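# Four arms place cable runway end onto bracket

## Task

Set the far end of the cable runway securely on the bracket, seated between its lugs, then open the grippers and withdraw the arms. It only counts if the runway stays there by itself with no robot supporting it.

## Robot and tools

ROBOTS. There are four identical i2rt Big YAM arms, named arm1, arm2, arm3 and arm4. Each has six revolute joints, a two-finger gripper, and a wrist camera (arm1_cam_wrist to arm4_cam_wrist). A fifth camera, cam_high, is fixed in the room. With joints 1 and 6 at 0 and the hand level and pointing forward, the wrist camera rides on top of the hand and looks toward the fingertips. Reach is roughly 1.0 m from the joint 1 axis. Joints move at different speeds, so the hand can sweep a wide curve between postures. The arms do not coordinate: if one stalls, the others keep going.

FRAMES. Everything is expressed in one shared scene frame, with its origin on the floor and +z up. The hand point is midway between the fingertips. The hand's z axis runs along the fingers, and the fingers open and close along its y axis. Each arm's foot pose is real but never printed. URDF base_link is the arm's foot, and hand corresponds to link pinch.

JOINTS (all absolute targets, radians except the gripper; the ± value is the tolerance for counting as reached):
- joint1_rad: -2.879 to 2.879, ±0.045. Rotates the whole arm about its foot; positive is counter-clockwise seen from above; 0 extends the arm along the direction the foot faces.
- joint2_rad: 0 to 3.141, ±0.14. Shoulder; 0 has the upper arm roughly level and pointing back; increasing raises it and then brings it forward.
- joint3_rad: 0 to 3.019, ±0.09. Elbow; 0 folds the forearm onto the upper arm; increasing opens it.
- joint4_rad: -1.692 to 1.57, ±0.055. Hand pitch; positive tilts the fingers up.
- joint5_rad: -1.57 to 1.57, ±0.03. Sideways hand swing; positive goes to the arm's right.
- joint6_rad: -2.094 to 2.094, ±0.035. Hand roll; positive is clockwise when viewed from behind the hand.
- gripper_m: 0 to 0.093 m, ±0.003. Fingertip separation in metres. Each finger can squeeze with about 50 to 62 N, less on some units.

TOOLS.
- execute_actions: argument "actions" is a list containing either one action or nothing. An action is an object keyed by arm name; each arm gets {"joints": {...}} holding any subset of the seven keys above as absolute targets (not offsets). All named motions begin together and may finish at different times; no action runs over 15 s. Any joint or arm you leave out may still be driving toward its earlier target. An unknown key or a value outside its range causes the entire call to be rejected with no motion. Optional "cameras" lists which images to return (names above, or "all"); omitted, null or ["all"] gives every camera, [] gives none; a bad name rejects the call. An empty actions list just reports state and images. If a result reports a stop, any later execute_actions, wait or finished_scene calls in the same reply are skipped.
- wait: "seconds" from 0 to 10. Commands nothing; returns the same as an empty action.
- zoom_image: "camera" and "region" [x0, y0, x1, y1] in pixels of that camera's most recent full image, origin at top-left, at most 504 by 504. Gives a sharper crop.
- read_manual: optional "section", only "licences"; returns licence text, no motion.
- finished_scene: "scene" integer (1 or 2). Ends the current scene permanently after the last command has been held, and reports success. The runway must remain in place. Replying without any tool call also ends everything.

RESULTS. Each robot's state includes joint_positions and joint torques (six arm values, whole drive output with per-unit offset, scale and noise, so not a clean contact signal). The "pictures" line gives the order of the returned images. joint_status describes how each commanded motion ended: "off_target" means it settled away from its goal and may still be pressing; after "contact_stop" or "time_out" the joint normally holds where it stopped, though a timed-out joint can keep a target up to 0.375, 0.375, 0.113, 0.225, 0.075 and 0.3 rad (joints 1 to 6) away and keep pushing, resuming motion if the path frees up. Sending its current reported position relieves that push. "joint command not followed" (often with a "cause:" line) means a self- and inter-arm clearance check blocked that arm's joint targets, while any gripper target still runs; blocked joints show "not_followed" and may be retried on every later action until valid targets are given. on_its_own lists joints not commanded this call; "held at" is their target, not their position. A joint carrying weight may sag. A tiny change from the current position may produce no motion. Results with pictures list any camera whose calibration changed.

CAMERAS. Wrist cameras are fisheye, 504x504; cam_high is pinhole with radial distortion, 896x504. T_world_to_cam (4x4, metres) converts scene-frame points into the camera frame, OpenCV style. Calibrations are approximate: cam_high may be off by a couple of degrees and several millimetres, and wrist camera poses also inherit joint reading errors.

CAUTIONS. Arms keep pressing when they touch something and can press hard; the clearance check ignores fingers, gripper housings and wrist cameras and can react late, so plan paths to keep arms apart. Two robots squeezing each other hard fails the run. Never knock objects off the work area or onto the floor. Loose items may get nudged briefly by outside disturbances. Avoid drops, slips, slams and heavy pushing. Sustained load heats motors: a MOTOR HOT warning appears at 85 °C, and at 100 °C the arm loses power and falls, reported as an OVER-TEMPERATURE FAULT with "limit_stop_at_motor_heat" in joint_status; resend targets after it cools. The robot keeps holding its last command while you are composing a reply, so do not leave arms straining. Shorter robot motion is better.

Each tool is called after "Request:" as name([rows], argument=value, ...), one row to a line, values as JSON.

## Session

Request:
execute_actions(actions=[])

Scene clock: 0.00 s.
Joint torques (N m, as the arm reports them, + toward a larger angle): no reading
arm1.joint_positions: joint1_rad=-0.095 joint2_rad=+0.610 joint3_rad=+1.356 joint4_rad=-1.343 joint5_rad=+0.302 joint6_rad=+0.363 gripper_m=+0.095
arm1.joint_status: not commanded
arm1.hand: x=-0.8975 y=-0.2718 z=+1.3453 quat_wxyz=(-0.398, +0.356, -0.801, -0.272) (m; scene frame)
arm2.joint_positions: joint1_rad=+0.393 joint2_rad=+0.602 joint3_rad=+1.470 joint4_rad=-1.335 joint5_rad=-0.095 joint6_rad=-0.230 gripper_m=+0.094
arm2.joint_status: not commanded
arm2.hand: x=-0.2217 y=+0.3242 z=+1.4251 quat_wxyz=(-0.419, -0.392, -0.753, +0.321) (m; scene frame)
arm3.joint_positions: joint1_rad=+0.175 joint2_rad=+0.498 joint3_rad=+1.325 joint4_rad=-1.343 joint5_rad=+0.245 joint6_rad=+0.445 gripper_m=+0.094
arm3.joint_status: not commanded
arm3.hand: x=+0.5889 y=-0.3451 z=+1.3025 quat_wxyz=(-0.284, +0.538, -0.673, -0.421) (m; scene frame)
arm4.joint_positions: joint1_rad=+0.014 joint2_rad=+0.583 joint3_rad=+1.388 joint4_rad=-1.455 joint5_rad=-0.018 joint6_rad=+0.046 gripper_m=+0.094
arm4.joint_status: not commanded
arm4.hand: x=+1.2497 y=+0.2998 z=+1.3611 quat_wxyz=(-0.349, -0.599, -0.665, +0.276) (m; scene frame)
pictures: arm1_cam_wrist, arm2_cam_wrist, arm3_cam_wrist, arm4_cam_wrist, cam_high
camera_calibration (this result's frames):
arm1_cam_wrist: T_world_to_cam=[[0.796321, -0.585768, -0.150825, 0.762947], [-0.593298, -0.707859, -0.383319, -0.203975], [0.117774, 0.394729, -0.911218, 1.56314], [0, 0, 0, 1]] pos_world=[-0.912665, -0.314491, 1.46124]
arm2_cam_wrist: T_world_to_cam=[[-0.854129, -0.492372, 0.167434, -0.269249], [-0.510954, 0.734499, -0.446584, 0.282962], [0.0969049, -0.466991, -0.878936, 1.55201], [0, 0, 0, 1]] pos_world=[-0.23579, 0.38437, 1.53557]
arm3_cam_wrist: T_world_to_cam=[[0.963422, -0.0816456, -0.255248, -0.265203], [-0.179147, -0.904579, -0.386837, 0.298783], [-0.199309, 0.418414, -0.886118, 1.53908], [0, 0, 0, 1]] pos_world=[0.61578, -0.395351, 1.41169]
arm4_cam_wrist: T_world_to_cam=[[-0.988774, -0.140599, -0.0505682, 1.34841], [-0.119453, 0.947149, -0.297723, 0.276754], [0.0897551, -0.28834, -0.953312, 1.39187], [0, 0, 0, 1]] pos_world=[1.2414, 0.32879, 1.47747]
Images, in order (width x height): arm1_cam_wrist 504x504, arm2_cam_wrist 504x504, arm3_cam_wrist 504x504, arm4_cam_wrist 504x504, cam_high 896x504.

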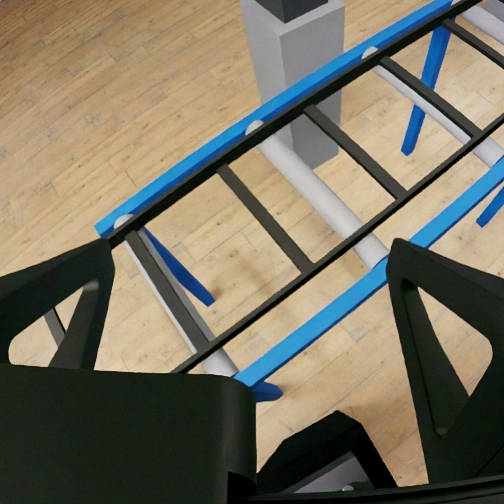

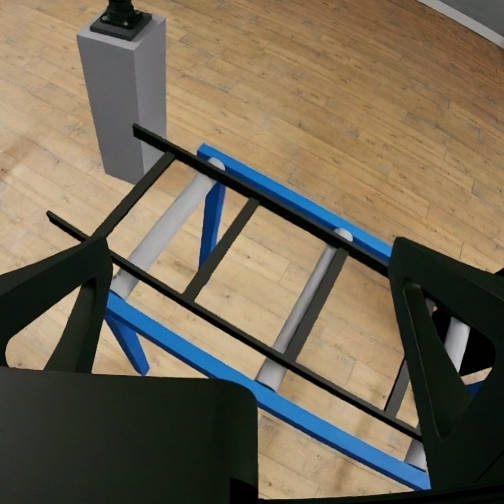

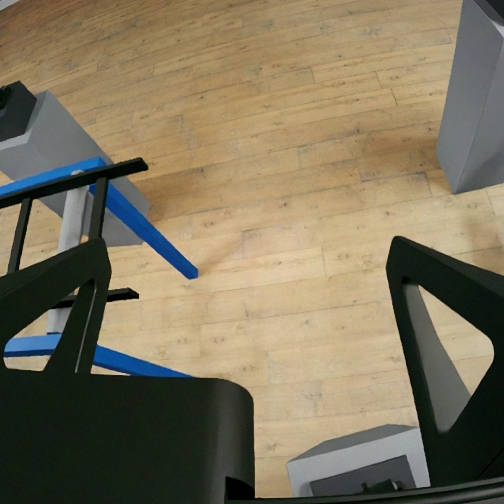

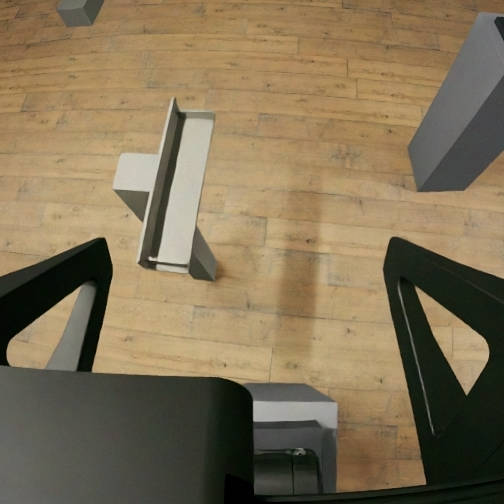

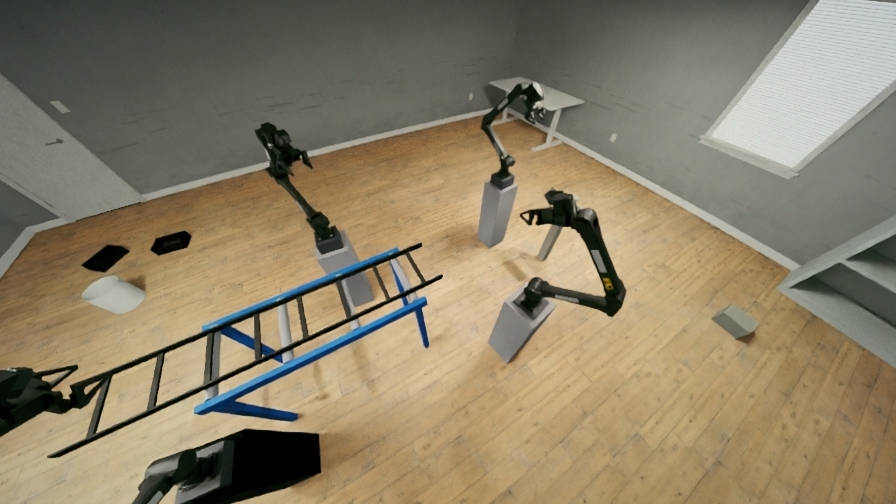

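Request:
execute_actions([
  {"arm3":{"joints":{"joint1_rad":0.59,"joint2_rad":2.21,"joint3_rad":2.1,"joint4_rad":-1.44,"joint5_rad":0,"joint6_rad":0.775}},"arm4":{"joints":{"joint1_rad":0.29,"joint2_rad":1.335,"joint3_rad":1.11,"joint4_rad":-0.82,"joint5_rad":0,"joint6_rad":0}}},
], cameras=["arm3_cam_wrist","arm4_cam_wrist","cam_high"])

Scene clock: 4.73 s.
Joint torques (N m, as the arm reports them, + toward a larger angle): arm1=[-0.28  1.18  9.87  2.21  0.16 -0.1 ] | arm2=[ 1.15  3.65  9.09  1.8  -0.03  0.03] | arm3=[  2.54 -21.89   9.05   0.14   0.05   0.03] | arm4=[ -0.29 -11.28  11.03   1.72   0.09  -0.24]
arm1.joint_positions: joint1_rad=-0.095 joint2_rad=+0.610 joint3_rad=+1.356 joint4_rad=-1.343 joint5_rad=+0.302 joint6_rad=+0.363 gripper_m=+0.095
arm1.joint_status: not commanded
arm1.hand: x=-0.8975 y=-0.2718 z=+1.3453 quat_wxyz=(-0.398, +0.356, -0.801, -0.272) (m; scene frame)
arm2.joint_positions: joint1_rad=+0.393 joint2_rad=+0.602 joint3_rad=+1.470 joint4_rad=-1.335 joint5_rad=-0.095 joint6_rad=-0.230 gripper_m=+0.094
arm2.joint_status: not commanded
arm2.hand: x=-0.2217 y=+0.3242 z=+1.4251 quat_wxyz=(-0.419, -0.392, -0.753, +0.321) (m; scene frame)
arm3.joint_positions: joint1_rad=+0.581 joint2_rad=+2.218 joint3_rad=+2.074 joint4_rad=-1.434 joint5_rad=+0.003 joint6_rad=+0.768 gripper_m=+0.094
arm3.joint_status: all done
arm3.hand: x=+0.1472 y=-0.0496 z=+0.8558 quat_wxyz=(-0.002, +0.707, -0.707, +0.008) (m; scene frame)
arm4.joint_positions: joint1_rad=+0.286 joint2_rad=+1.336 joint3_rad=+1.097 joint4_rad=-0.834 joint5_rad=-0.002 joint6_rad=+0.009 gripper_m=+0.094
arm4.joint_status: all done
arm4.hand: x=+1.4162 y=+0.0535 z=+1.0479 quat_wxyz=(-0.209, -0.533, -0.809, +0.132) (m; scene frame)
pictures: arm3_cam_wrist, arm4_cam_wrist, cam_high
camera_calibration (this result's frames):
arm3_cam_wrist: T_world_to_cam=[[0.99959, -0.00180383, 0.0285775, -0.173801], [-0.018478, -0.803041, 0.595637, -0.54531], [0.0218745, -0.595921, -0.802745, 0.777418], [0, 0, 0, 1]] pos_world=[0.146648, 0.0250599, 0.953842]
arm4_cam_wrist: T_world_to_cam=[[-0.913099, -0.407529, -0.0130517, 1.3304], [-0.406075, 0.906021, 0.119283, 0.407788], [-0.0367862, 0.114217, -0.992774, 1.20633], [0, 0, 0, 1]] pos_world=[1.42476, 0.0349293, 1.16634]
Images, in order (width x height): arm3_cam_wrist 504x504, arm4_cam_wrist 504x504, cam_high 896x504.

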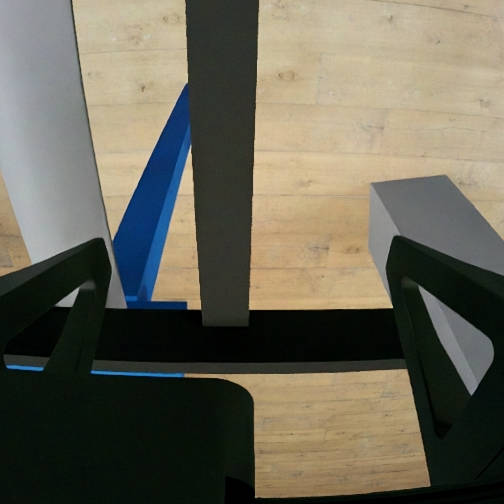

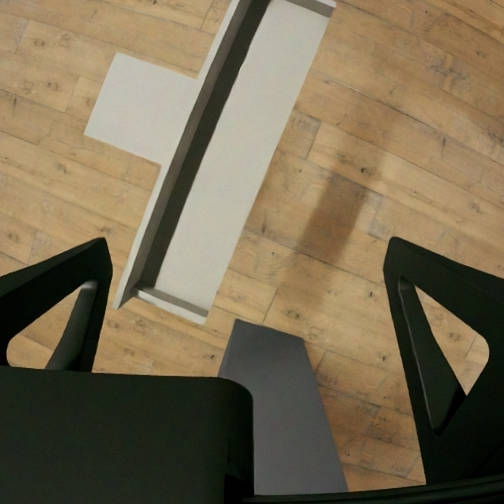

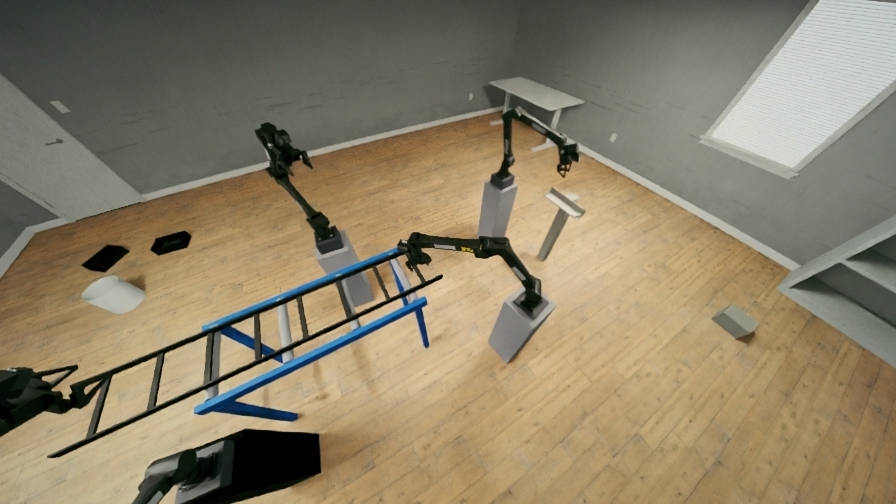

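Request:
execute_actions([
  {"arm3":{"joints":{"joint2_rad":2.315,"joint4_rad":-1.315,"gripper_m":0.055}}},
], cameras=["arm3_cam_wrist"])

Scene clock: 8.37 s.
Joint torques (N m, as the arm reports them, + toward a larger angle): arm1=[-0.22  1.1   9.85  2.17  0.16 -0.1 ] | arm2=[ 0.85  3.75  9.03  1.96  0.03 -0.06] | arm3=[  2.41 -22.88   8.81   0.9    0.06   0.04] | arm4=[ -0.12 -11.35  11.03   1.72   0.1   -0.23]
arm1.joint_positions: joint1_rad=-0.095 joint2_rad=+0.610 joint3_rad=+1.356 joint4_rad=-1.343 joint5_rad=+0.302 joint6_rad=+0.363 gripper_m=+0.095
arm1.joint_status: not commanded
arm1.hand: x=-0.8975 y=-0.2718 z=+1.3453 quat_wxyz=(-0.398, +0.356, -0.801, -0.272) (m; scene frame)
arm2.joint_positions: joint1_rad=+0.393 joint2_rad=+0.602 joint3_rad=+1.470 joint4_rad=-1.335 joint5_rad=-0.095 joint6_rad=-0.230 gripper_m=+0.094
arm2.joint_status: not commanded
arm2.hand: x=-0.2217 y=+0.3242 z=+1.4251 quat_wxyz=(-0.419, -0.392, -0.753, +0.321) (m; scene frame)
arm3.joint_positions: joint1_rad=+0.581 joint2_rad=+2.323 joint3_rad=+2.074 joint4_rad=-1.327 joint5_rad=+0.003 joint6_rad=+0.768 gripper_m=+0.055
arm3.joint_status: all done
arm3.hand: x=+0.1347 y=-0.0366 z=+0.7856 quat_wxyz=(-0.002, +0.707, -0.707, +0.006) (m; scene frame)
arm4.joint_positions: joint1_rad=+0.286 joint2_rad=+1.336 joint3_rad=+1.097 joint4_rad=-0.834 joint5_rad=-0.002 joint6_rad=+0.009 gripper_m=+0.094
arm4.joint_status: not commanded
arm4.hand: x=+1.4162 y=+0.0535 z=+1.0479 quat_wxyz=(-0.209, -0.533, -0.809, +0.132) (m; scene frame)
pictures: arm3_cam_wrist
camera_calibration (this result's frames):
arm3_cam_wrist: T_world_to_cam=[[0.99964, -0.00223594, 0.026721, -0.157872], [-0.01768, -0.804179, 0.594124, -0.492258], [0.0201601, -0.594383, -0.80393, 0.730294], [0, 0, 0, 1]] pos_world=[0.13439, 0.0378575, 0.883786]
Images, in order (width x height): arm3_cam_wrist 504x504.

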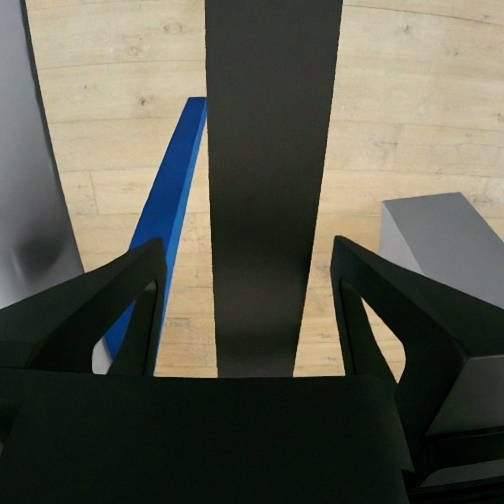

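Request:
execute_actions([
  {"arm3":{"joints":{"joint1_rad":0.49,"joint2_rad":2.16,"joint3_rad":1.72,"joint4_rad":-1.13,"joint6_rad":0.675,"gripper_m":0.04}}},
], cameras=["arm3_cam_wrist"])

Request:
execute_actions([
  {"arm3":{"joints":{"joint1_rad":0.235,"joint2_rad":1.92,"joint3_rad":1.34,"joint4_rad":-0.98,"joint6_rad":0.418}}},
], cameras=["arm3_cam_wrist"])

Request:
execute_actions([
  {"arm3":{"joints":{"joint1_rad":-0.47,"joint2_rad":1.89,"joint3_rad":1.29,"joint4_rad":-0.97,"joint6_rad":-0.287}},"arm4":{"joints":{"joint1_rad":-0.6,"joint2_rad":1.2,"joint3_rad":1.2,"joint4_rad":-1.4,"joint6_rad":-0.8}}},
], cameras=["arm3_cam_wrist","cam_high","arm2_cam_wrist"])

Scene clock: 12.43 s.
Joint torques (N m, as the arm reports them, + toward a larger angle): arm1=[-0.36  1.18  9.79  2.17  0.17 -0.1 ] | arm2=[ 0.29  3.56  9.06  1.98 -0.01  0.  ] | arm3=[  2.38 -18.97   7.01   1.04  -0.08  -0.16] | arm4=[ -0.68 -11.32  11.04   1.7    0.1   -0.25]
arm1.joint_positions: joint1_rad=-0.095 joint2_rad=+0.610 joint3_rad=+1.356 joint4_rad=-1.343 joint5_rad=+0.302 joint6_rad=+0.363 gripper_m=+0.095
arm1.joint_status: not commanded
arm1.hand: x=-0.8975 y=-0.2718 z=+1.3453 quat_wxyz=(-0.398, +0.356, -0.801, -0.272) (m; scene frame)
arm2.joint_positions: joint1_rad=+0.393 joint2_rad=+0.602 joint3_rad=+1.470 joint4_rad=-1.335 joint5_rad=-0.095 joint6_rad=-0.230 gripper_m=+0.094
arm2.joint_status: not commanded
arm2.hand: x=-0.2217 y=+0.3242 z=+1.4251 quat_wxyz=(-0.419, -0.392, -0.753, +0.321) (m; scene frame)
arm3.joint_positions: joint1_rad=+0.477 joint2_rad=+2.150 joint3_rad=+1.714 joint4_rad=-1.145 joint5_rad=+0.006 joint6_rad=+0.684 gripper_m=+0.040
arm3.joint_status: all done
arm3.hand: x=+0.2331 y=-0.0434 z=+0.7688 quat_wxyz=(-0.003, +0.700, -0.714, +0.009) (m; scene frame)
arm4.joint_positions: joint1_rad=+0.286 joint2_rad=+1.336 joint3_rad=+1.097 joint4_rad=-0.834 joint5_rad=-0.002 joint6_rad=+0.009 gripper_m=+0.094
arm4.joint_status: not commanded
arm4.hand: x=+1.4162 y=+0.0535 z=+1.0479 quat_wxyz=(-0.209, -0.533, -0.809, +0.132) (m; scene frame)
pictures: arm3_cam_wrist
camera_calibration (this result's frames):
arm3_cam_wrist: T_world_to_cam=[[0.999232, -0.0215727, 0.032709, -0.26113], [-0.0368251, -0.802232, 0.595876, -0.482749], [0.0133855, -0.596623, -0.80241, 0.711092], [0, 0, 0, 1]] pos_world=[0.233634, 0.0313448, 0.866787]
Images, in order (width x height): arm3_cam_wrist 504x504.

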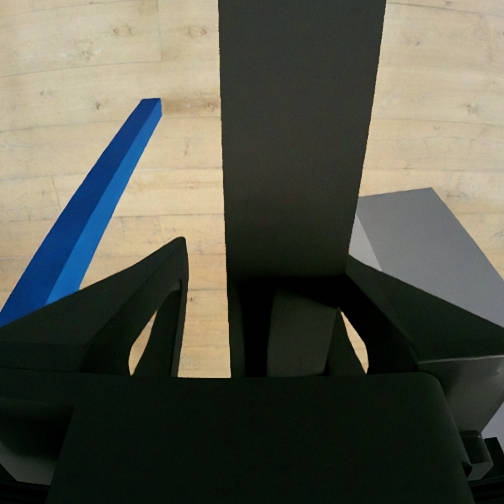

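Scene clock: 14.73 s.
Joint torques (N m, as the arm reports them, + toward a larger angle): arm1=[-0.22  0.88  9.81  2.29  0.19 -0.12] | arm2=[ 0.86  4.34  9.    2.13 -0.03  0.02] | arm3=[  1.09 -16.51   7.64   0.27   0.28  -0.05] | arm4=[ -0.32 -11.37  10.99   1.71   0.05  -0.23]
arm1.joint_positions: joint1_rad=-0.095 joint2_rad=+0.610 joint3_rad=+1.356 joint4_rad=-1.343 joint5_rad=+0.302 joint6_rad=+0.363 gripper_m=+0.095
arm1.joint_status: not commanded
arm1.hand: x=-0.8975 y=-0.2718 z=+1.3453 quat_wxyz=(-0.398, +0.356, -0.801, -0.272) (m; scene frame)
arm2.joint_positions: joint1_rad=+0.393 joint2_rad=+0.602 joint3_rad=+1.470 joint4_rad=-1.335 joint5_rad=-0.095 joint6_rad=-0.230 gripper_m=+0.094
arm2.joint_status: not commanded
arm2.hand: x=-0.2217 y=+0.3242 z=+1.4251 quat_wxyz=(-0.419, -0.392, -0.753, +0.321) (m; scene frame)
arm3.joint_positions: joint1_rad=+0.241 joint2_rad=+1.924 joint3_rad=+1.317 joint4_rad=-0.975 joint5_rad=-0.006 joint6_rad=+0.417 gripper_m=+0.040
arm3.joint_status: all done
arm3.hand: x=+0.4006 y=-0.0606 z=+0.7651 quat_wxyz=(+0.004, +0.711, -0.703, +0.008) (m; scene frame)
arm4.joint_positions: joint1_rad=+0.286 joint2_rad=+1.336 joint3_rad=+1.097 joint4_rad=-0.834 joint5_rad=-0.002 joint6_rad=+0.009 gripper_m=+0.094
arm4.joint_status: not commanded
arm4.hand: x=+1.4162 y=+0.0535 z=+1.0479 quat_wxyz=(-0.209, -0.533, -0.809, +0.132) (m; scene frame)
pictures: arm3_cam_wrist
camera_calibration (this result's frames):
arm3_cam_wrist: T_world_to_cam=[[0.999751, 0.00854371, 0.0206217, -0.417882], [-0.0056377, -0.79725, 0.603623, -0.506252], [0.0215979, -0.603589, -0.797003, 0.687767], [0, 0, 0, 1]] pos_world=[0.40007, 0.0150898, 0.862355]
Images, in order (width x height): arm3_cam_wrist 504x504.

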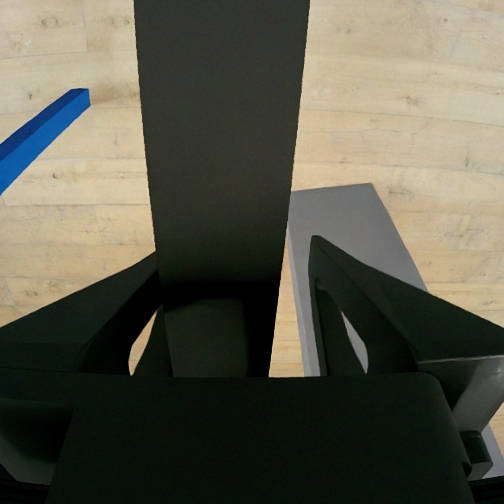

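Scene clock: 17.77 s.
Joint torques (N m, as the arm reports them, + toward a larger angle): arm1=[-0.4   1.33  9.86  2.23  0.15 -0.13] | arm2=[ 0.63  4.73  9.14  1.86 -0.01 -0.03] | arm3=[  1.22 -17.     6.61   0.43  -0.08  -0.11] | arm4=[-0.83 -7.65 12.36  0.4  -0.04 -0.24]
arm1.joint_positions: joint1_rad=-0.095 joint2_rad=+0.610 joint3_rad=+1.356 joint4_rad=-1.343 joint5_rad=+0.302 joint6_rad=+0.363 gripper_m=+0.095
arm1.joint_status: not commanded
arm1.hand: x=-0.8975 y=-0.2718 z=+1.3453 quat_wxyz=(-0.398, +0.356, -0.801, -0.272) (m; scene frame)
arm2.joint_positions: joint1_rad=+0.393 joint2_rad=+0.602 joint3_rad=+1.470 joint4_rad=-1.335 joint5_rad=-0.095 joint6_rad=-0.230 gripper_m=+0.094
arm2.joint_status: not commanded
arm2.hand: x=-0.2217 y=+0.3242 z=+1.4251 quat_wxyz=(-0.419, -0.392, -0.753, +0.321) (m; scene frame)
arm3.joint_positions: joint1_rad=-0.469 joint2_rad=+1.903 joint3_rad=+1.280 joint4_rad=-0.970 joint5_rad=+0.004 joint6_rad=-0.282 gripper_m=+0.040
arm3.joint_status: all done
arm3.hand: x=+0.7643 y=-0.0462 z=+0.7668 quat_wxyz=(+0.008, +0.707, -0.707, +0.011) (m; scene frame)
arm4.joint_positions: joint1_rad=-0.598 joint2_rad=+1.195 joint3_rad=+1.168 joint4_rad=-1.391 joint5_rad=-0.001 joint6_rad=-0.791 gripper_m=+0.094
arm4.joint_status: all done
arm4.hand: x=+1.0541 y=+0.1746 z=+1.0927 quat_wxyz=(-0.014, -0.583, -0.809, +0.075) (m; scene frame)
pictures: arm2_cam_wrist, arm3_cam_wrist, cam_high
camera_calibration (this result's frames):
arm2_cam_wrist: T_world_to_cam=[[-0.854129, -0.492372, 0.167434, -0.269249], [-0.510954, 0.734499, -0.446584, 0.282962], [0.0969049, -0.466991, -0.878936, 1.55201], [0, 0, 0, 1]] pos_world=[-0.23579, 0.38437, 1.53557]
arm3_cam_wrist: T_world_to_cam=[[0.999813, -0.00195266, 0.0192155, -0.781187], [-0.0132778, -0.791995, 0.610384, -0.492894], [0.0140267, -0.610525, -0.791873, 0.691529], [0, 0, 0, 1]] pos_world=[0.764797, 0.0303009, 0.863469]
Images, in order (width x height): arm2_cam_wrist 504x504, arm3_cam_wrist 504x504, cam_high 896x504.

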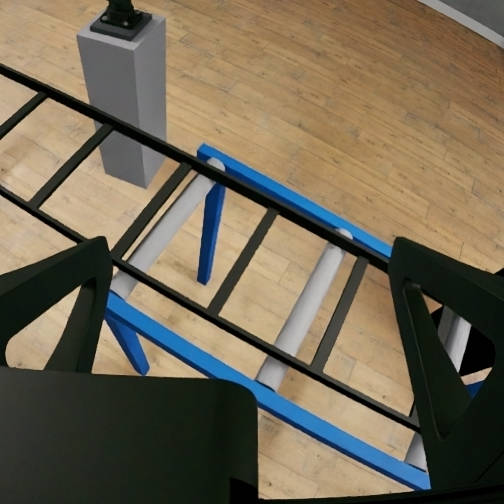

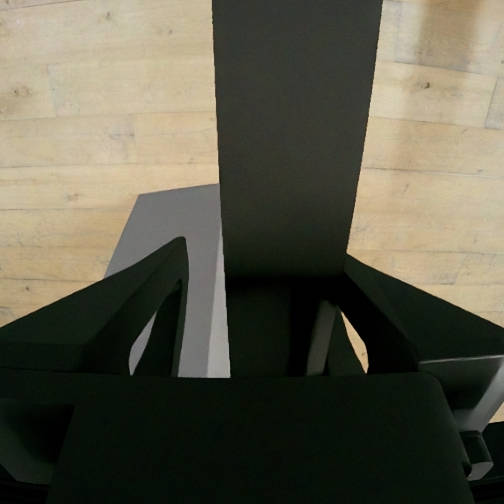

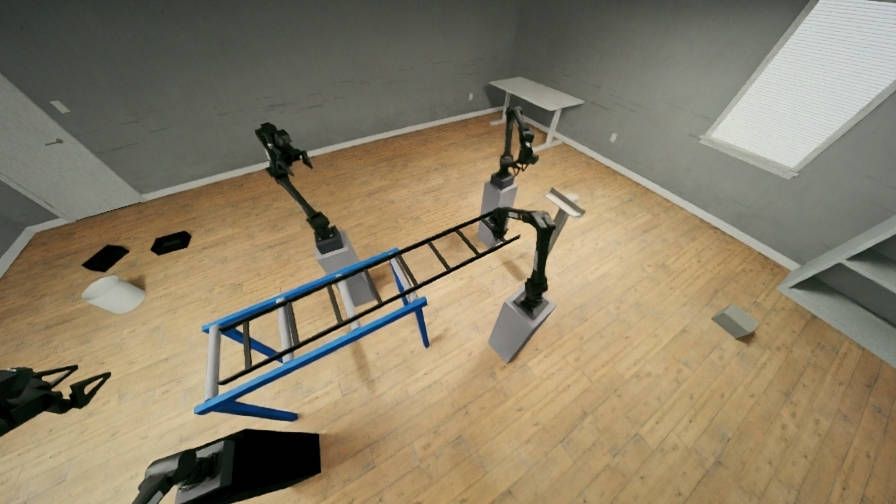

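Request:
execute_actions([
  {"arm3":{"joints":{"joint2_rad":1.72,"joint3_rad":1.4,"joint4_rad":-1.22,"gripper_m":0.09}},"arm4":{"joints":{"joint1_rad":-0.87}}},
], cameras=[])

Request:
execute_actions([
  {"arm3":{"joints":{"joint1_rad":-1.22,"joint2_rad":1.31,"joint3_rad":1.36,"joint6_rad":0}},"arm4":{"joints":{"joint2_rad":1.55,"joint3_rad":1.55}}},
], cameras=[])

Request:
execute_actions([
  {"arm4":{"joints":{"joint2_rad":2.14,"joint3_rad":1.825,"joint4_rad":-1.19}},"arm3":{"joints":{"joint4_rad":-0.32}}},
], cameras=["arm4_cam_wrist","arm3_cam_wrist"])

Scene clock: 22.93 s.
Joint torques (N m, as the arm reports them, + toward a larger angle): arm1=[-0.5   1.39  9.88  2.18  0.16 -0.12] | arm2=[ 0.9   4.66  9.2   2.02 -0.06  0.  ] | arm3=[  1.34 -14.39   8.61   0.12  -0.04  -0.12] | arm4=[-0.43 -8.   12.27  0.34 -0.02 -0.21]
arm1.joint_positions: joint1_rad=-0.095 joint2_rad=+0.610 joint3_rad=+1.356 joint4_rad=-1.343 joint5_rad=+0.302 joint6_rad=+0.363 gripper_m=+0.095
arm1.joint_status: not commanded
arm1.hand: x=-0.8975 y=-0.2718 z=+1.3453 quat_wxyz=(-0.398, +0.356, -0.801, -0.272) (m; scene frame)
arm2.joint_positions: joint1_rad=+0.393 joint2_rad=+0.602 joint3_rad=+1.470 joint4_rad=-1.335 joint5_rad=-0.095 joint6_rad=-0.230 gripper_m=+0.094
arm2.joint_status: not commanded
arm2.hand: x=-0.2217 y=+0.3242 z=+1.4251 quat_wxyz=(-0.419, -0.392, -0.753, +0.321) (m; scene frame)
arm3.joint_positions: joint1_rad=-0.469 joint2_rad=+1.712 joint3_rad=+1.378 joint4_rad=-1.209 joint5_rad=+0.003 joint6_rad=-0.282 gripper_m=+0.090
arm3.joint_status: all done
arm3.hand: x=+0.7622 y=-0.0499 z=+0.8936 quat_wxyz=(-0.013, +0.707, -0.707, -0.001) (m; scene frame)
arm4.joint_positions: joint1_rad=-0.873 joint2_rad=+1.195 joint3_rad=+1.168 joint4_rad=-1.391 joint5_rad=-0.001 joint6_rad=-0.792 gripper_m=+0.094
arm4.joint_status: all done
arm4.hand: x=+0.9719 y=+0.2316 z=+1.0923 quat_wxyz=(-0.004, -0.688, -0.722, +0.075) (m; scene frame)
pictures: none
No camera images: the call's "cameras" was empty. Leave "cameras" out to get every camera's image.

Scene clock: 24.30 s.
Joint torques (N m, as the arm reports them, + toward a larger angle): arm1=[-0.35  1.33  9.92  2.19  0.17 -0.11] | arm2=[ 0.88  4.18  9.25  2.1  -0.03 -0.01] | arm3=[ 1.35 -9.58  8.89  0.79  0.03  0.03] | arm4=[  0.   -15.27  13.88   0.64  -0.02  -0.23]
arm1.joint_positions: joint1_rad=-0.095 joint2_rad=+0.610 joint3_rad=+1.356 joint4_rad=-1.343 joint5_rad=+0.302 joint6_rad=+0.363 gripper_m=+0.095
arm1.joint_status: not commanded
arm1.hand: x=-0.8975 y=-0.2718 z=+1.3453 quat_wxyz=(-0.398, +0.356, -0.801, -0.272) (m; scene frame)
arm2.joint_positions: joint1_rad=+0.393 joint2_rad=+0.602 joint3_rad=+1.470 joint4_rad=-1.335 joint5_rad=-0.095 joint6_rad=-0.230 gripper_m=+0.094
arm2.joint_status: not commanded
arm2.hand: x=-0.2217 y=+0.3242 z=+1.4251 quat_wxyz=(-0.419, -0.392, -0.753, +0.321) (m; scene frame)
arm3.joint_positions: joint1_rad=-1.215 joint2_rad=+1.307 joint3_rad=+1.348 joint4_rad=-1.211 joint5_rad=+0.002 joint6_rad=-0.007 gripper_m=+0.090
arm3.joint_status: all done
arm3.hand: x=+1.0178 y=-0.2981 z=+1.0748 quat_wxyz=(-0.195, +0.267, -0.943, -0.049) (m; scene frame)
arm4.joint_positions: joint1_rad=-0.873 joint2_rad=+1.558 joint3_rad=+1.495 joint4_rad=-1.398 joint5_rad=-0.001 joint6_rad=-0.792 gripper_m=+0.094
arm4.joint_status: all done
arm4.hand: x=+0.8854 y=+0.1375 z=+1.0794 quat_wxyz=(-0.003, -0.689, -0.723, +0.054) (m; scene frame)
pictures: none
No camera images: the call's "cameras" was empty. Leave "cameras" out to get every camera's image.

Scene clock: 25.90 s.
Joint torques (N m, as the arm reports them, + toward a larger angle): arm1=[-0.29  1.27  9.89  2.18  0.15 -0.09] | arm2=[ 0.81  3.93  8.98  1.84 -0.03 -0.01] | arm3=[  1.25 -10.6    9.43   3.11   0.02   0.06] | arm4=[ -0.49 -22.97  10.88   0.59  -0.04  -0.22]
arm1.joint_positions: joint1_rad=-0.095 joint2_rad=+0.610 joint3_rad=+1.356 joint4_rad=-1.343 joint5_rad=+0.302 joint6_rad=+0.363 gripper_m=+0.095
arm1.joint_status: not commanded
arm1.hand: x=-0.8975 y=-0.2718 z=+1.3453 quat_wxyz=(-0.398, +0.356, -0.801, -0.272) (m; scene frame)
arm2.joint_positions: joint1_rad=+0.393 joint2_rad=+0.602 joint3_rad=+1.470 joint4_rad=-1.335 joint5_rad=-0.095 joint6_rad=-0.230 gripper_m=+0.094
arm2.joint_status: not commanded
arm2.hand: x=-0.2217 y=+0.3242 z=+1.4251 quat_wxyz=(-0.419, -0.392, -0.753, +0.321) (m; scene frame)
arm3.joint_positions: joint1_rad=-1.215 joint2_rad=+1.307 joint3_rad=+1.348 joint4_rad=-0.340 joint5_rad=+0.002 joint6_rad=-0.007 gripper_m=+0.090
arm3.joint_status: all done
arm3.hand: x=+1.1359 y=-0.2254 z=+1.2289 quat_wxyz=(-0.575, +0.220, -0.773, -0.154) (m; scene frame)
arm4.joint_positions: joint1_rad=-0.873 joint2_rad=+2.144 joint3_rad=+1.800 joint4_rad=-1.192 joint5_rad=-0.001 joint6_rad=-0.792 gripper_m=+0.094
arm4.joint_status: all done
arm4.hand: x=+0.7783 y=+0.0198 z=+0.8746 quat_wxyz=(-0.003, -0.689, -0.724, +0.016) (m; scene frame)
pictures: arm3_cam_wrist, arm4_cam_wrist
camera_calibration (this result's frames):
arm3_cam_wrist: T_world_to_cam=[[0.50405, -0.863515, 0.016596, -0.789804], [-0.685396, -0.411623, -0.600665, 1.42554], [0.525515, 0.291391, -0.799328, 0.574254], [0, 0, 0, 1]] pos_world=[1.07338, -0.262553, 1.3284]
arm4_cam_wrist: T_world_to_cam=[[-0.998342, -0.0564554, 0.0112704, 0.770055], [-0.0405141, 0.828068, 0.559162, -0.467696], [-0.0409004, 0.557778, -0.828982, 0.865914], [0, 0, 0, 1]] pos_world=[0.785246, -0.0522299, 0.970666]
Images, in order (width x height): arm3_cam_wrist 504x504, arm4_cam_wrist 504x504.

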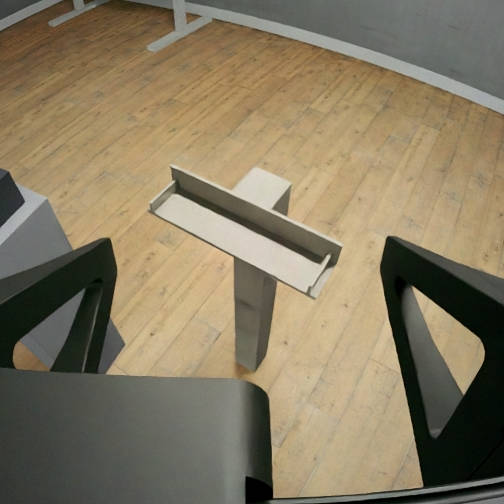

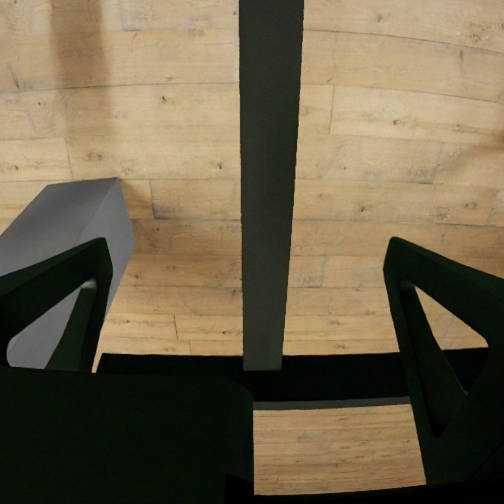

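Request:
execute_actions([
  {"arm4":{"joints":{"joint2_rad":2.275,"joint3_rad":1.81,"joint4_rad":-1.08,"joint6_rad":-0.77}}},
], cameras=[])

Request:
execute_actions([
  {"arm4":{"joints":{"gripper_m":0}}},
], cameras=["arm4_cam_wrist"])

Scene clock: 29.07 s.
Joint torques (N m, as the arm reports them, + toward a larger angle): arm1=[-0.36  1.27  9.89  2.24  0.16 -0.1 ] | arm2=[ 0.45  4.14  9.17  2.07 -0.02 -0.01] | arm3=[  1.17 -10.65   9.44   3.03   0.03   0.03] | arm4=[ -0.36 -24.95   9.02   0.77  -0.01  -0.05]
arm1.joint_positions: joint1_rad=-0.095 joint2_rad=+0.610 joint3_rad=+1.356 joint4_rad=-1.343 joint5_rad=+0.302 joint6_rad=+0.363 gripper_m=+0.095
arm1.joint_status: not commanded
arm1.hand: x=-0.8975 y=-0.2718 z=+1.3453 quat_wxyz=(-0.398, +0.356, -0.801, -0.272) (m; scene frame)
arm2.joint_positions: joint1_rad=+0.393 joint2_rad=+0.602 joint3_rad=+1.470 joint4_rad=-1.335 joint5_rad=-0.095 joint6_rad=-0.230 gripper_m=+0.094
arm2.joint_status: not commanded
arm2.hand: x=-0.2217 y=+0.3242 z=+1.4251 quat_wxyz=(-0.419, -0.392, -0.753, +0.321) (m; scene frame)
arm3.joint_positions: joint1_rad=-1.215 joint2_rad=+1.307 joint3_rad=+1.348 joint4_rad=-0.340 joint5_rad=+0.002 joint6_rad=-0.007 gripper_m=+0.090
arm3.joint_status: not commanded
arm3.hand: x=+1.1359 y=-0.2254 z=+1.2289 quat_wxyz=(-0.575, +0.220, -0.773, -0.154) (m; scene frame)
arm4.joint_positions: joint1_rad=-0.873 joint2_rad=+2.289 joint3_rad=+1.800 joint4_rad=-1.089 joint5_rad=-0.001 joint6_rad=-0.779 gripper_m=+0.094
arm4.joint_status: all done
arm4.hand: x=+0.7751 y=+0.0158 z=+0.7832 quat_wxyz=(-0.002, -0.694, -0.720, -0.004) (m; scene frame)
pictures: none
No camera images: the call's "cameras" was empty. Leave "cameras" out to get every camera's image.

Scene clock: 29.80 s.
Joint torques (N m, as the arm reports them, + toward a larger angle): arm1=[-0.33  0.9   9.84  2.18  0.17 -0.12] | arm2=[ 0.82  3.88  8.99  1.88 -0.02 -0.03] | arm3=[  1.17 -10.4    9.39   2.99   0.03   0.01] | arm4=[ -0.24 -25.13   8.99   0.44  -0.34   0.05]
arm1.joint_positions: joint1_rad=-0.095 joint2_rad=+0.610 joint3_rad=+1.356 joint4_rad=-1.343 joint5_rad=+0.302 joint6_rad=+0.363 gripper_m=+0.095
arm1.joint_status: not commanded
arm1.hand: x=-0.8975 y=-0.2718 z=+1.3453 quat_wxyz=(-0.398, +0.356, -0.801, -0.272) (m; scene frame)
arm2.joint_positions: joint1_rad=+0.393 joint2_rad=+0.602 joint3_rad=+1.470 joint4_rad=-1.335 joint5_rad=-0.095 joint6_rad=-0.230 gripper_m=+0.094
arm2.joint_status: not commanded
arm2.hand: x=-0.2217 y=+0.3242 z=+1.4251 quat_wxyz=(-0.419, -0.392, -0.753, +0.321) (m; scene frame)
arm3.joint_positions: joint1_rad=-1.215 joint2_rad=+1.307 joint3_rad=+1.348 joint4_rad=-0.340 joint5_rad=+0.002 joint6_rad=-0.007 gripper_m=+0.090
arm3.joint_status: not commanded
arm3.hand: x=+1.1359 y=-0.2254 z=+1.2289 quat_wxyz=(-0.575, +0.220, -0.773, -0.154) (m; scene frame)
arm4.joint_positions: joint1_rad=-0.875 joint2_rad=+2.289 joint3_rad=+1.801 joint4_rad=-1.077 joint5_rad=+0.006 joint6_rad=-0.792 gripper_m=+0.024
arm4.joint_status: gripper_m off_target (ended at +0.024, target +0.000)
arm4.hand: x=+0.7709 y=+0.0153 z=+0.7835 quat_wxyz=(+0.001, -0.691, -0.723, +0.002) (m; scene frame)
pictures: arm4_cam_wrist
camera_calibration (this result's frames):
arm4_cam_wrist: T_world_to_cam=[[-0.99854, -0.0538491, -0.00420582, 0.775618], [-0.0462922, 0.813086, 0.580299, -0.425234], [-0.0278289, 0.579647, -0.814392, 0.770698], [0, 0, 0, 1]] pos_world=[0.776249, -0.0592145, 0.877675]
Images, in order (width x height): arm4_cam_wrist 504x504.

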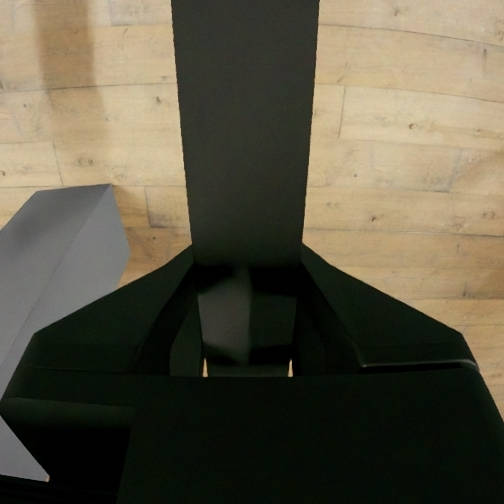

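Request:
execute_actions([
  {"arm4":{"joints":{"joint1_rad":-0.704,"joint2_rad":2.08,"joint3_rad":1.515,"joint4_rad":-0.941,"joint6_rad":-0.615}}},
], cameras=[])

Request:
execute_actions([
  {"arm4":{"joints":{"joint1_rad":-0.43,"joint2_rad":1.89,"joint3_rad":1.35,"joint4_rad":-0.854,"joint6_rad":-0.34}}},
], cameras=["arm4_cam_wrist"])

Request:
execute_actions([
  {"arm4":{"joints":{"joint1_rad":-0.06,"joint2_rad":1.73,"joint3_rad":1.39,"joint4_rad":-0.9,"joint6_rad":0.04}}},
], cameras=["arm4_cam_wrist","arm3_cam_wrist","cam_high"])

Scene clock: 37.63 s.
Joint torques (N m, as the arm reports them, + toward a larger angle): arm1=[-0.5   1.09  9.87  2.2   0.16 -0.1 ] | arm2=[ 0.5   4.34  9.28  1.95 -0.02 -0.02] | arm3=[  0.99 -10.43   9.49   2.98   0.04   0.05] | arm4=[ -0.78 -25.    10.56   0.11  -0.23  -0.14]
arm1.joint_positions: joint1_rad=-0.095 joint2_rad=+0.610 joint3_rad=+1.356 joint4_rad=-1.343 joint5_rad=+0.302 joint6_rad=+0.363 gripper_m=+0.095
arm1.joint_status: not commanded
arm1.hand: x=-0.8975 y=-0.2718 z=+1.3453 quat_wxyz=(-0.398, +0.356, -0.801, -0.272) (m; scene frame)
arm2.joint_positions: joint1_rad=+0.393 joint2_rad=+0.602 joint3_rad=+1.470 joint4_rad=-1.335 joint5_rad=-0.095 joint6_rad=-0.230 gripper_m=+0.094
arm2.joint_status: not commanded
arm2.hand: x=-0.2217 y=+0.3242 z=+1.4251 quat_wxyz=(-0.419, -0.392, -0.753, +0.321) (m; scene frame)
arm3.joint_positions: joint1_rad=-1.215 joint2_rad=+1.307 joint3_rad=+1.348 joint4_rad=-0.340 joint5_rad=+0.002 joint6_rad=-0.007 gripper_m=+0.090
arm3.joint_status: not commanded
arm3.hand: x=+1.1359 y=-0.2254 z=+1.2289 quat_wxyz=(-0.575, +0.220, -0.773, -0.154) (m; scene frame)
arm4.joint_positions: joint1_rad=-0.700 joint2_rad=+2.120 joint3_rad=+1.477 joint4_rad=-0.929 joint5_rad=+0.004 joint6_rad=-0.614 gripper_m=+0.024
arm4.joint_status: all done
arm4.hand: x=+0.9047 y=+0.0102 z=+0.7809 quat_wxyz=(+0.000, -0.692, -0.722, -0.001) (m; scene frame)
pictures: none
No camera images: the call's "cameras" was empty. Leave "cameras" out to get every camera's image.

Scene clock: 39.60 s.
Joint torques (N m, as the arm reports them, + toward a larger angle): arm1=[-0.34  1.33  9.9   2.23  0.17 -0.13] | arm2=[ 1.49  4.12  9.23  1.88  0.   -0.02] | arm3=[  1.18 -10.74   9.48   3.04   0.02   0.02] | arm4=[  0.42 -29.91  11.66  -0.28  -0.41  -0.09]
arm1.joint_positions: joint1_rad=-0.095 joint2_rad=+0.610 joint3_rad=+1.356 joint4_rad=-1.343 joint5_rad=+0.302 joint6_rad=+0.363 gripper_m=+0.095
arm1.joint_status: not commanded
arm1.hand: x=-0.8975 y=-0.2718 z=+1.3453 quat_wxyz=(-0.398, +0.356, -0.801, -0.272) (m; scene frame)
arm2.joint_positions: joint1_rad=+0.393 joint2_rad=+0.602 joint3_rad=+1.470 joint4_rad=-1.335 joint5_rad=-0.095 joint6_rad=-0.230 gripper_m=+0.094
arm2.joint_status: not commanded
arm2.hand: x=-0.2217 y=+0.3242 z=+1.4251 quat_wxyz=(-0.419, -0.392, -0.753, +0.321) (m; scene frame)
arm3.joint_positions: joint1_rad=-1.215 joint2_rad=+1.307 joint3_rad=+1.348 joint4_rad=-0.340 joint5_rad=+0.002 joint6_rad=-0.007 gripper_m=+0.090
arm3.joint_status: not commanded
arm3.hand: x=+1.1359 y=-0.2254 z=+1.2289 quat_wxyz=(-0.575, +0.220, -0.773, -0.154) (m; scene frame)
arm4.joint_positions: joint1_rad=-0.446 joint2_rad=+2.017 joint3_rad=+1.293 joint4_rad=-0.834 joint5_rad=+0.009 joint6_rad=-0.345 gripper_m=+0.024
arm4.joint_status: all done
arm4.hand: x=+1.0520 y=-0.0086 z=+0.7826 quat_wxyz=(-0.001, -0.697, -0.717, +0.007) (m; scene frame)
pictures: arm4_cam_wrist
camera_calibration (this result's frames):
arm4_cam_wrist: T_world_to_cam=[[-0.999341, -0.0362996, 0.000107893, 1.05266], [-0.0296917, 0.819125, 0.572845, -0.403868], [-0.0208824, 0.572465, -0.819663, 0.78836], [0, 0, 0, 1]] pos_world=[1.05644, -0.0822783, 0.87743]
Images, in order (width x height): arm4_cam_wrist 504x504.

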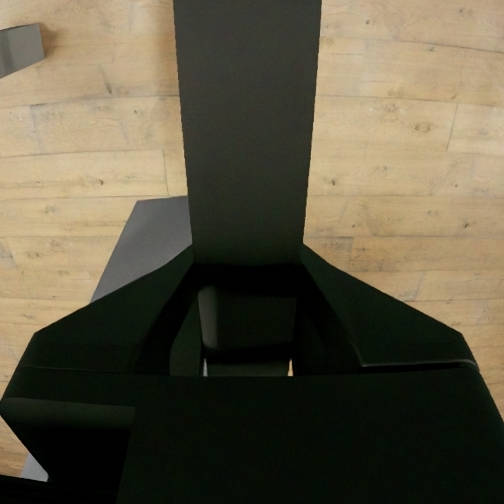

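Scene clock: 41.97 s.
Joint torques (N m, as the arm reports them, + toward a larger angle): arm1=[-0.1   1.21  9.86  2.23  0.14 -0.09] | arm2=[ 0.02  4.03  9.24  2.16 -0.08 -0.02] | arm3=[  1.54 -10.65   9.45   3.01   0.02   0.02] | arm4=[  0.05 -33.81  15.67   0.46   0.23  -0.26]
arm1.joint_positions: joint1_rad=-0.095 joint2_rad=+0.610 joint3_rad=+1.356 joint4_rad=-1.343 joint5_rad=+0.302 joint6_rad=+0.363 gripper_m=+0.095
arm1.joint_status: not commanded
arm1.hand: x=-0.8975 y=-0.2718 z=+1.3453 quat_wxyz=(-0.398, +0.356, -0.801, -0.272) (m; scene frame)
arm2.joint_positions: joint1_rad=+0.393 joint2_rad=+0.602 joint3_rad=+1.470 joint4_rad=-1.335 joint5_rad=-0.095 joint6_rad=-0.230 gripper_m=+0.094
arm2.joint_status: not commanded
arm2.hand: x=-0.2217 y=+0.3242 z=+1.4251 quat_wxyz=(-0.419, -0.392, -0.753, +0.321) (m; scene frame)
arm3.joint_positions: joint1_rad=-1.215 joint2_rad=+1.307 joint3_rad=+1.348 joint4_rad=-0.340 joint5_rad=+0.002 joint6_rad=-0.007 gripper_m=+0.090
arm3.joint_status: not commanded
arm3.hand: x=+1.1359 y=-0.2254 z=+1.2289 quat_wxyz=(-0.575, +0.220, -0.773, -0.154) (m; scene frame)
arm4.joint_positions: joint1_rad=-0.066 joint2_rad=+1.913 joint3_rad=+1.292 joint4_rad=-0.899 joint5_rad=-0.006 joint6_rad=+0.051 gripper_m=+0.024
arm4.joint_status: joint2_rad time_out (moved -0.103 of -0.287); joint3_rad time_out (moved -0.001 of +0.097); the others done
arm4.on_its_own: joint2_rad reads +1.913 and still pushes toward +1.730 since a time_out; joint3_rad reads +1.292 and still pushes toward +1.390 since a time_out
arm4.hand: x=+1.2545 y=-0.0346 z=+0.8357 quat_wxyz=(-0.022, -0.702, -0.711, +0.014) (m; scene frame)
pictures: arm3_cam_wrist, arm4_cam_wrist, cam_high
camera_calibration (this result's frames):
arm3_cam_wrist: T_world_to_cam=[[0.50405, -0.863515, 0.016596, -0.789804], [-0.685396, -0.411623, -0.600665, 1.42554], [0.525515, 0.291391, -0.799328, 0.574254], [0, 0, 0, 1]] pos_world=[1.07338, -0.262553, 1.3284]
arm4_cam_wrist: T_world_to_cam=[[-0.999563, -0.0211341, -0.0206464, 1.27226], [-0.0289278, 0.842174, 0.538429, -0.37831], [0.00600867, 0.538792, -0.842418, 0.835181], [0, 0, 0, 1]] pos_world=[1.25574, -0.104498, 0.933532]
Images, in order (width x height): arm3_cam_wrist 504x504, arm4_cam_wrist 504x504, cam_high 896x504.

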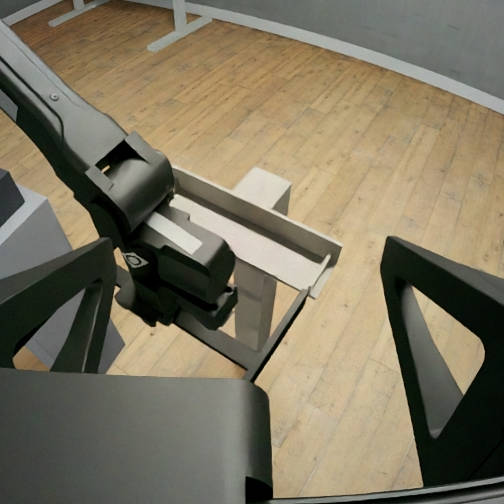

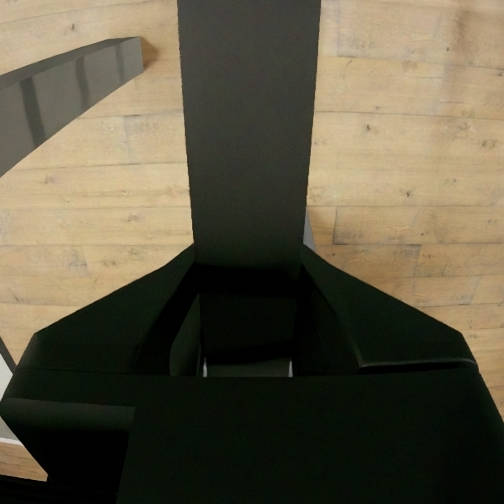

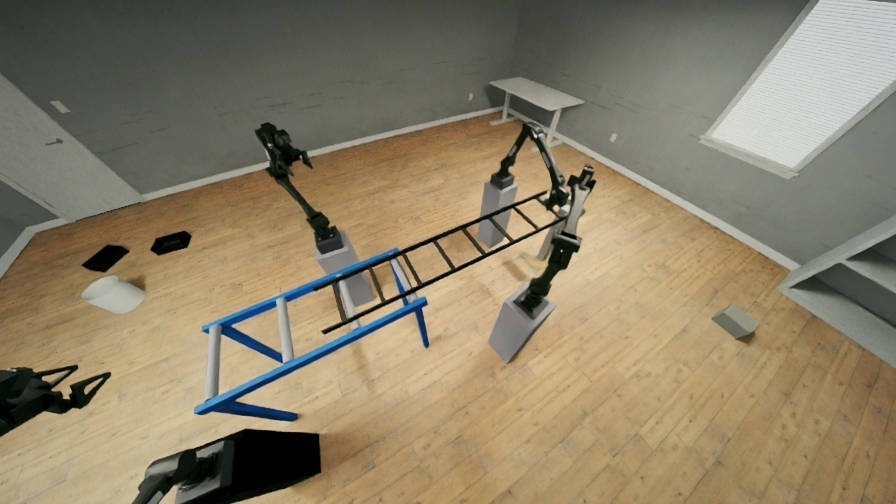

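Request:
execute_actions([
  {"arm4":{"joints":{"joint1_rad":0.145,"joint2_rad":1.775,"joint6_rad":0.25}}},
], cameras=["arm3_cam_wrist","cam_high"])

Request:
zoom_image(camera="arm3_cam_wrist", region=[220,190,370,320])

Scene clock: 47.13 s.
Joint torques (N m, as the arm reports them, + toward a larger angle): arm1=[-0.67  1.2   9.89  2.3   0.15 -0.1 ] | arm2=[1.3  3.93 9.13 2.05 0.01 0.01] | arm3=[  1.46 -10.33   9.46   3.     0.02   0.01] | arm4=[  0.79 -34.03  15.69  -0.21  -0.16  -0.05]
arm1.joint_positions: joint1_rad=-0.095 joint2_rad=+0.610 joint3_rad=+1.356 joint4_rad=-1.343 joint5_rad=+0.302 joint6_rad=+0.363 gripper_m=+0.095
arm1.joint_status: not commanded
arm1.hand: x=-0.8975 y=-0.2718 z=+1.3453 quat_wxyz=(-0.398, +0.356, -0.801, -0.272) (m; scene frame)
arm2.joint_positions: joint1_rad=+0.393 joint2_rad=+0.602 joint3_rad=+1.470 joint4_rad=-1.335 joint5_rad=-0.095 joint6_rad=-0.230 gripper_m=+0.094
arm2.joint_status: not commanded
arm2.hand: x=-0.2217 y=+0.3242 z=+1.4251 quat_wxyz=(-0.419, -0.392, -0.753, +0.321) (m; scene frame)
arm3.joint_positions: joint1_rad=-1.215 joint2_rad=+1.307 joint3_rad=+1.348 joint4_rad=-0.340 joint5_rad=+0.002 joint6_rad=-0.007 gripper_m=+0.090
arm3.joint_status: not commanded
arm3.hand: x=+1.1359 y=-0.2254 z=+1.2289 quat_wxyz=(-0.575, +0.220, -0.773, -0.154) (m; scene frame)
arm4.joint_positions: joint1_rad=+0.132 joint2_rad=+1.946 joint3_rad=+1.292 joint4_rad=-0.883 joint5_rad=+0.004 joint6_rad=+0.240 gripper_m=+0.024
arm4.joint_status: joint2_rad time_out (moved +0.033 of -0.138); the others done
arm4.on_its_own: joint2_rad reads +1.946 and still pushes toward +1.775 since a time_out; joint3_rad reads +1.292 and still pushes toward +1.390 since a time_out
arm4.hand: x=+1.3573 y=-0.0172 z=+0.8192 quat_wxyz=(-0.015, -0.699, -0.714, +0.009) (m; scene frame)
pictures: arm3_cam_wrist, cam_high
camera_calibration (this result's frames):
arm3_cam_wrist: T_world_to_cam=[[0.50405, -0.863515, 0.016596, -0.789804], [-0.685396, -0.411623, -0.600665, 1.42554], [0.525515, 0.291391, -0.799328, 0.574254], [0, 0, 0, 1]] pos_world=[1.07338, -0.262553, 1.3284]
Images, in order (width x height): arm3_cam_wrist 504x504, cam_high 896x504.

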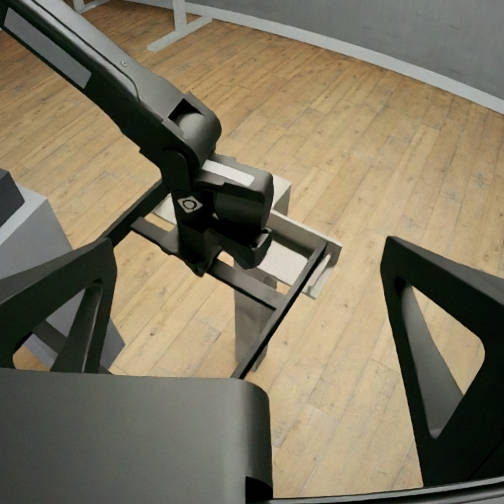

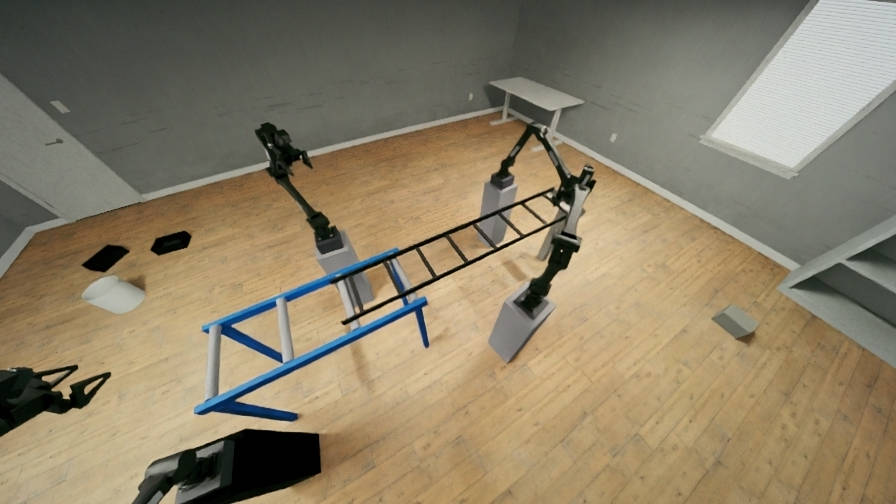

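Region (220, 190, 370, 320) of arm3_cam_wrist's 504x504 image, scaled by 3.360, with more detail than that image has; it fills the top 437 rows of this view, and the rest is white.

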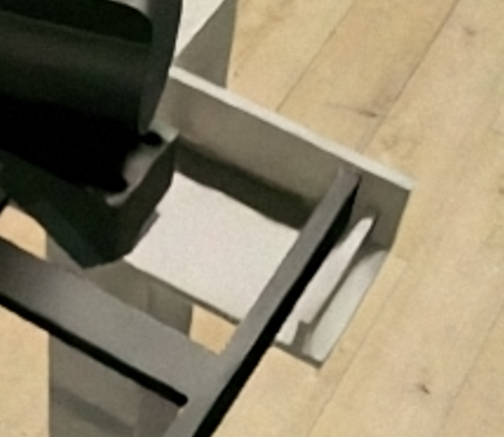

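Request:
execute_actions([
  {"arm4":{"joints":{"joint1_rad":0.19,"joint2_rad":1.82,"joint6_rad":0.29}}},
], cameras=["arm3_cam_wrist"])

Request:
zoom_image(camera="arm3_cam_wrist", region=[220,190,370,320])

Scene clock: 50.70 s.
Joint torques (N m, as the arm reports them, + toward a larger angle): arm1=[-0.31  1.27  9.86  2.22  0.16 -0.11] | arm2=[ 1.28  4.41  9.24  1.94 -0.08 -0.02] | arm3=[  1.08 -10.52   9.47   3.01   0.02   0.02] | arm4=[ -0.58 -33.78  15.3   -0.61  -0.26  -0.13]
arm1.joint_positions: joint1_rad=-0.095 joint2_rad=+0.610 joint3_rad=+1.356 joint4_rad=-1.343 joint5_rad=+0.302 joint6_rad=+0.363 gripper_m=+0.095
arm1.joint_status: not commanded
arm1.hand: x=-0.8975 y=-0.2718 z=+1.3453 quat_wxyz=(-0.398, +0.356, -0.801, -0.272) (m; scene frame)
arm2.joint_positions: joint1_rad=+0.393 joint2_rad=+0.602 joint3_rad=+1.470 joint4_rad=-1.335 joint5_rad=-0.095 joint6_rad=-0.230 gripper_m=+0.094
arm2.joint_status: not commanded
arm2.hand: x=-0.2217 y=+0.3242 z=+1.4251 quat_wxyz=(-0.419, -0.392, -0.753, +0.321) (m; scene frame)
arm3.joint_positions: joint1_rad=-1.215 joint2_rad=+1.307 joint3_rad=+1.348 joint4_rad=-0.340 joint5_rad=+0.002 joint6_rad=-0.007 gripper_m=+0.090
arm3.joint_status: not commanded
arm3.hand: x=+1.1359 y=-0.2254 z=+1.2289 quat_wxyz=(-0.575, +0.220, -0.773, -0.154) (m; scene frame)
arm4.joint_positions: joint1_rad=+0.192 joint2_rad=+1.994 joint3_rad=+1.292 joint4_rad=-0.873 joint5_rad=+0.007 joint6_rad=+0.292 gripper_m=+0.024
arm4.joint_status: joint2_rad time_out (moved +0.048 of -0.126); the others done
arm4.on_its_own: joint2_rad reads +1.994 and still pushes toward +1.820 since a time_out; joint3_rad reads +1.292 and still pushes toward +1.390 since a time_out
arm4.hand: x=+1.3859 y=-0.0031 z=+0.7949 quat_wxyz=(+0.002, -0.697, -0.718, +0.001) (m; scene frame)
pictures: arm3_cam_wrist
camera_calibration (this result's frames):
arm3_cam_wrist: T_world_to_cam=[[0.50405, -0.863515, 0.016596, -0.789804], [-0.685396, -0.411623, -0.600665, 1.42554], [0.525515, 0.291391, -0.799328, 0.574254], [0, 0, 0, 1]] pos_world=[1.07338, -0.262553, 1.3284]
Images, in order (width x height): arm3_cam_wrist 504x504.

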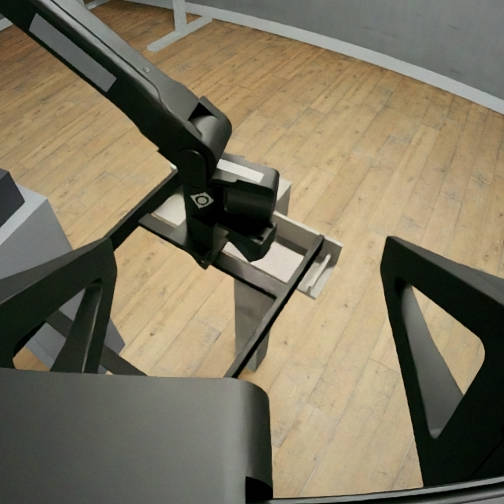

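Region (220, 190, 370, 320) of arm3_cam_wrist's 504x504 image, scaled by 3.360, with more detail than that image has; it fills the top 437 rows of this view, and the rest is white.

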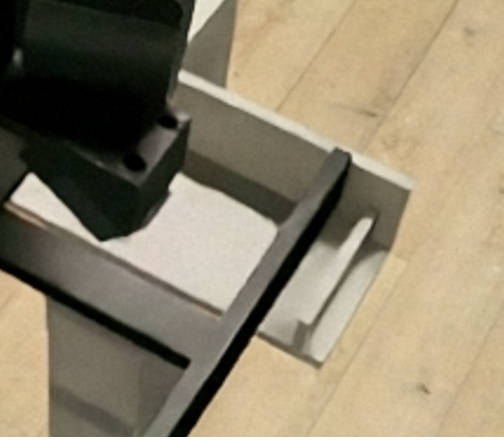

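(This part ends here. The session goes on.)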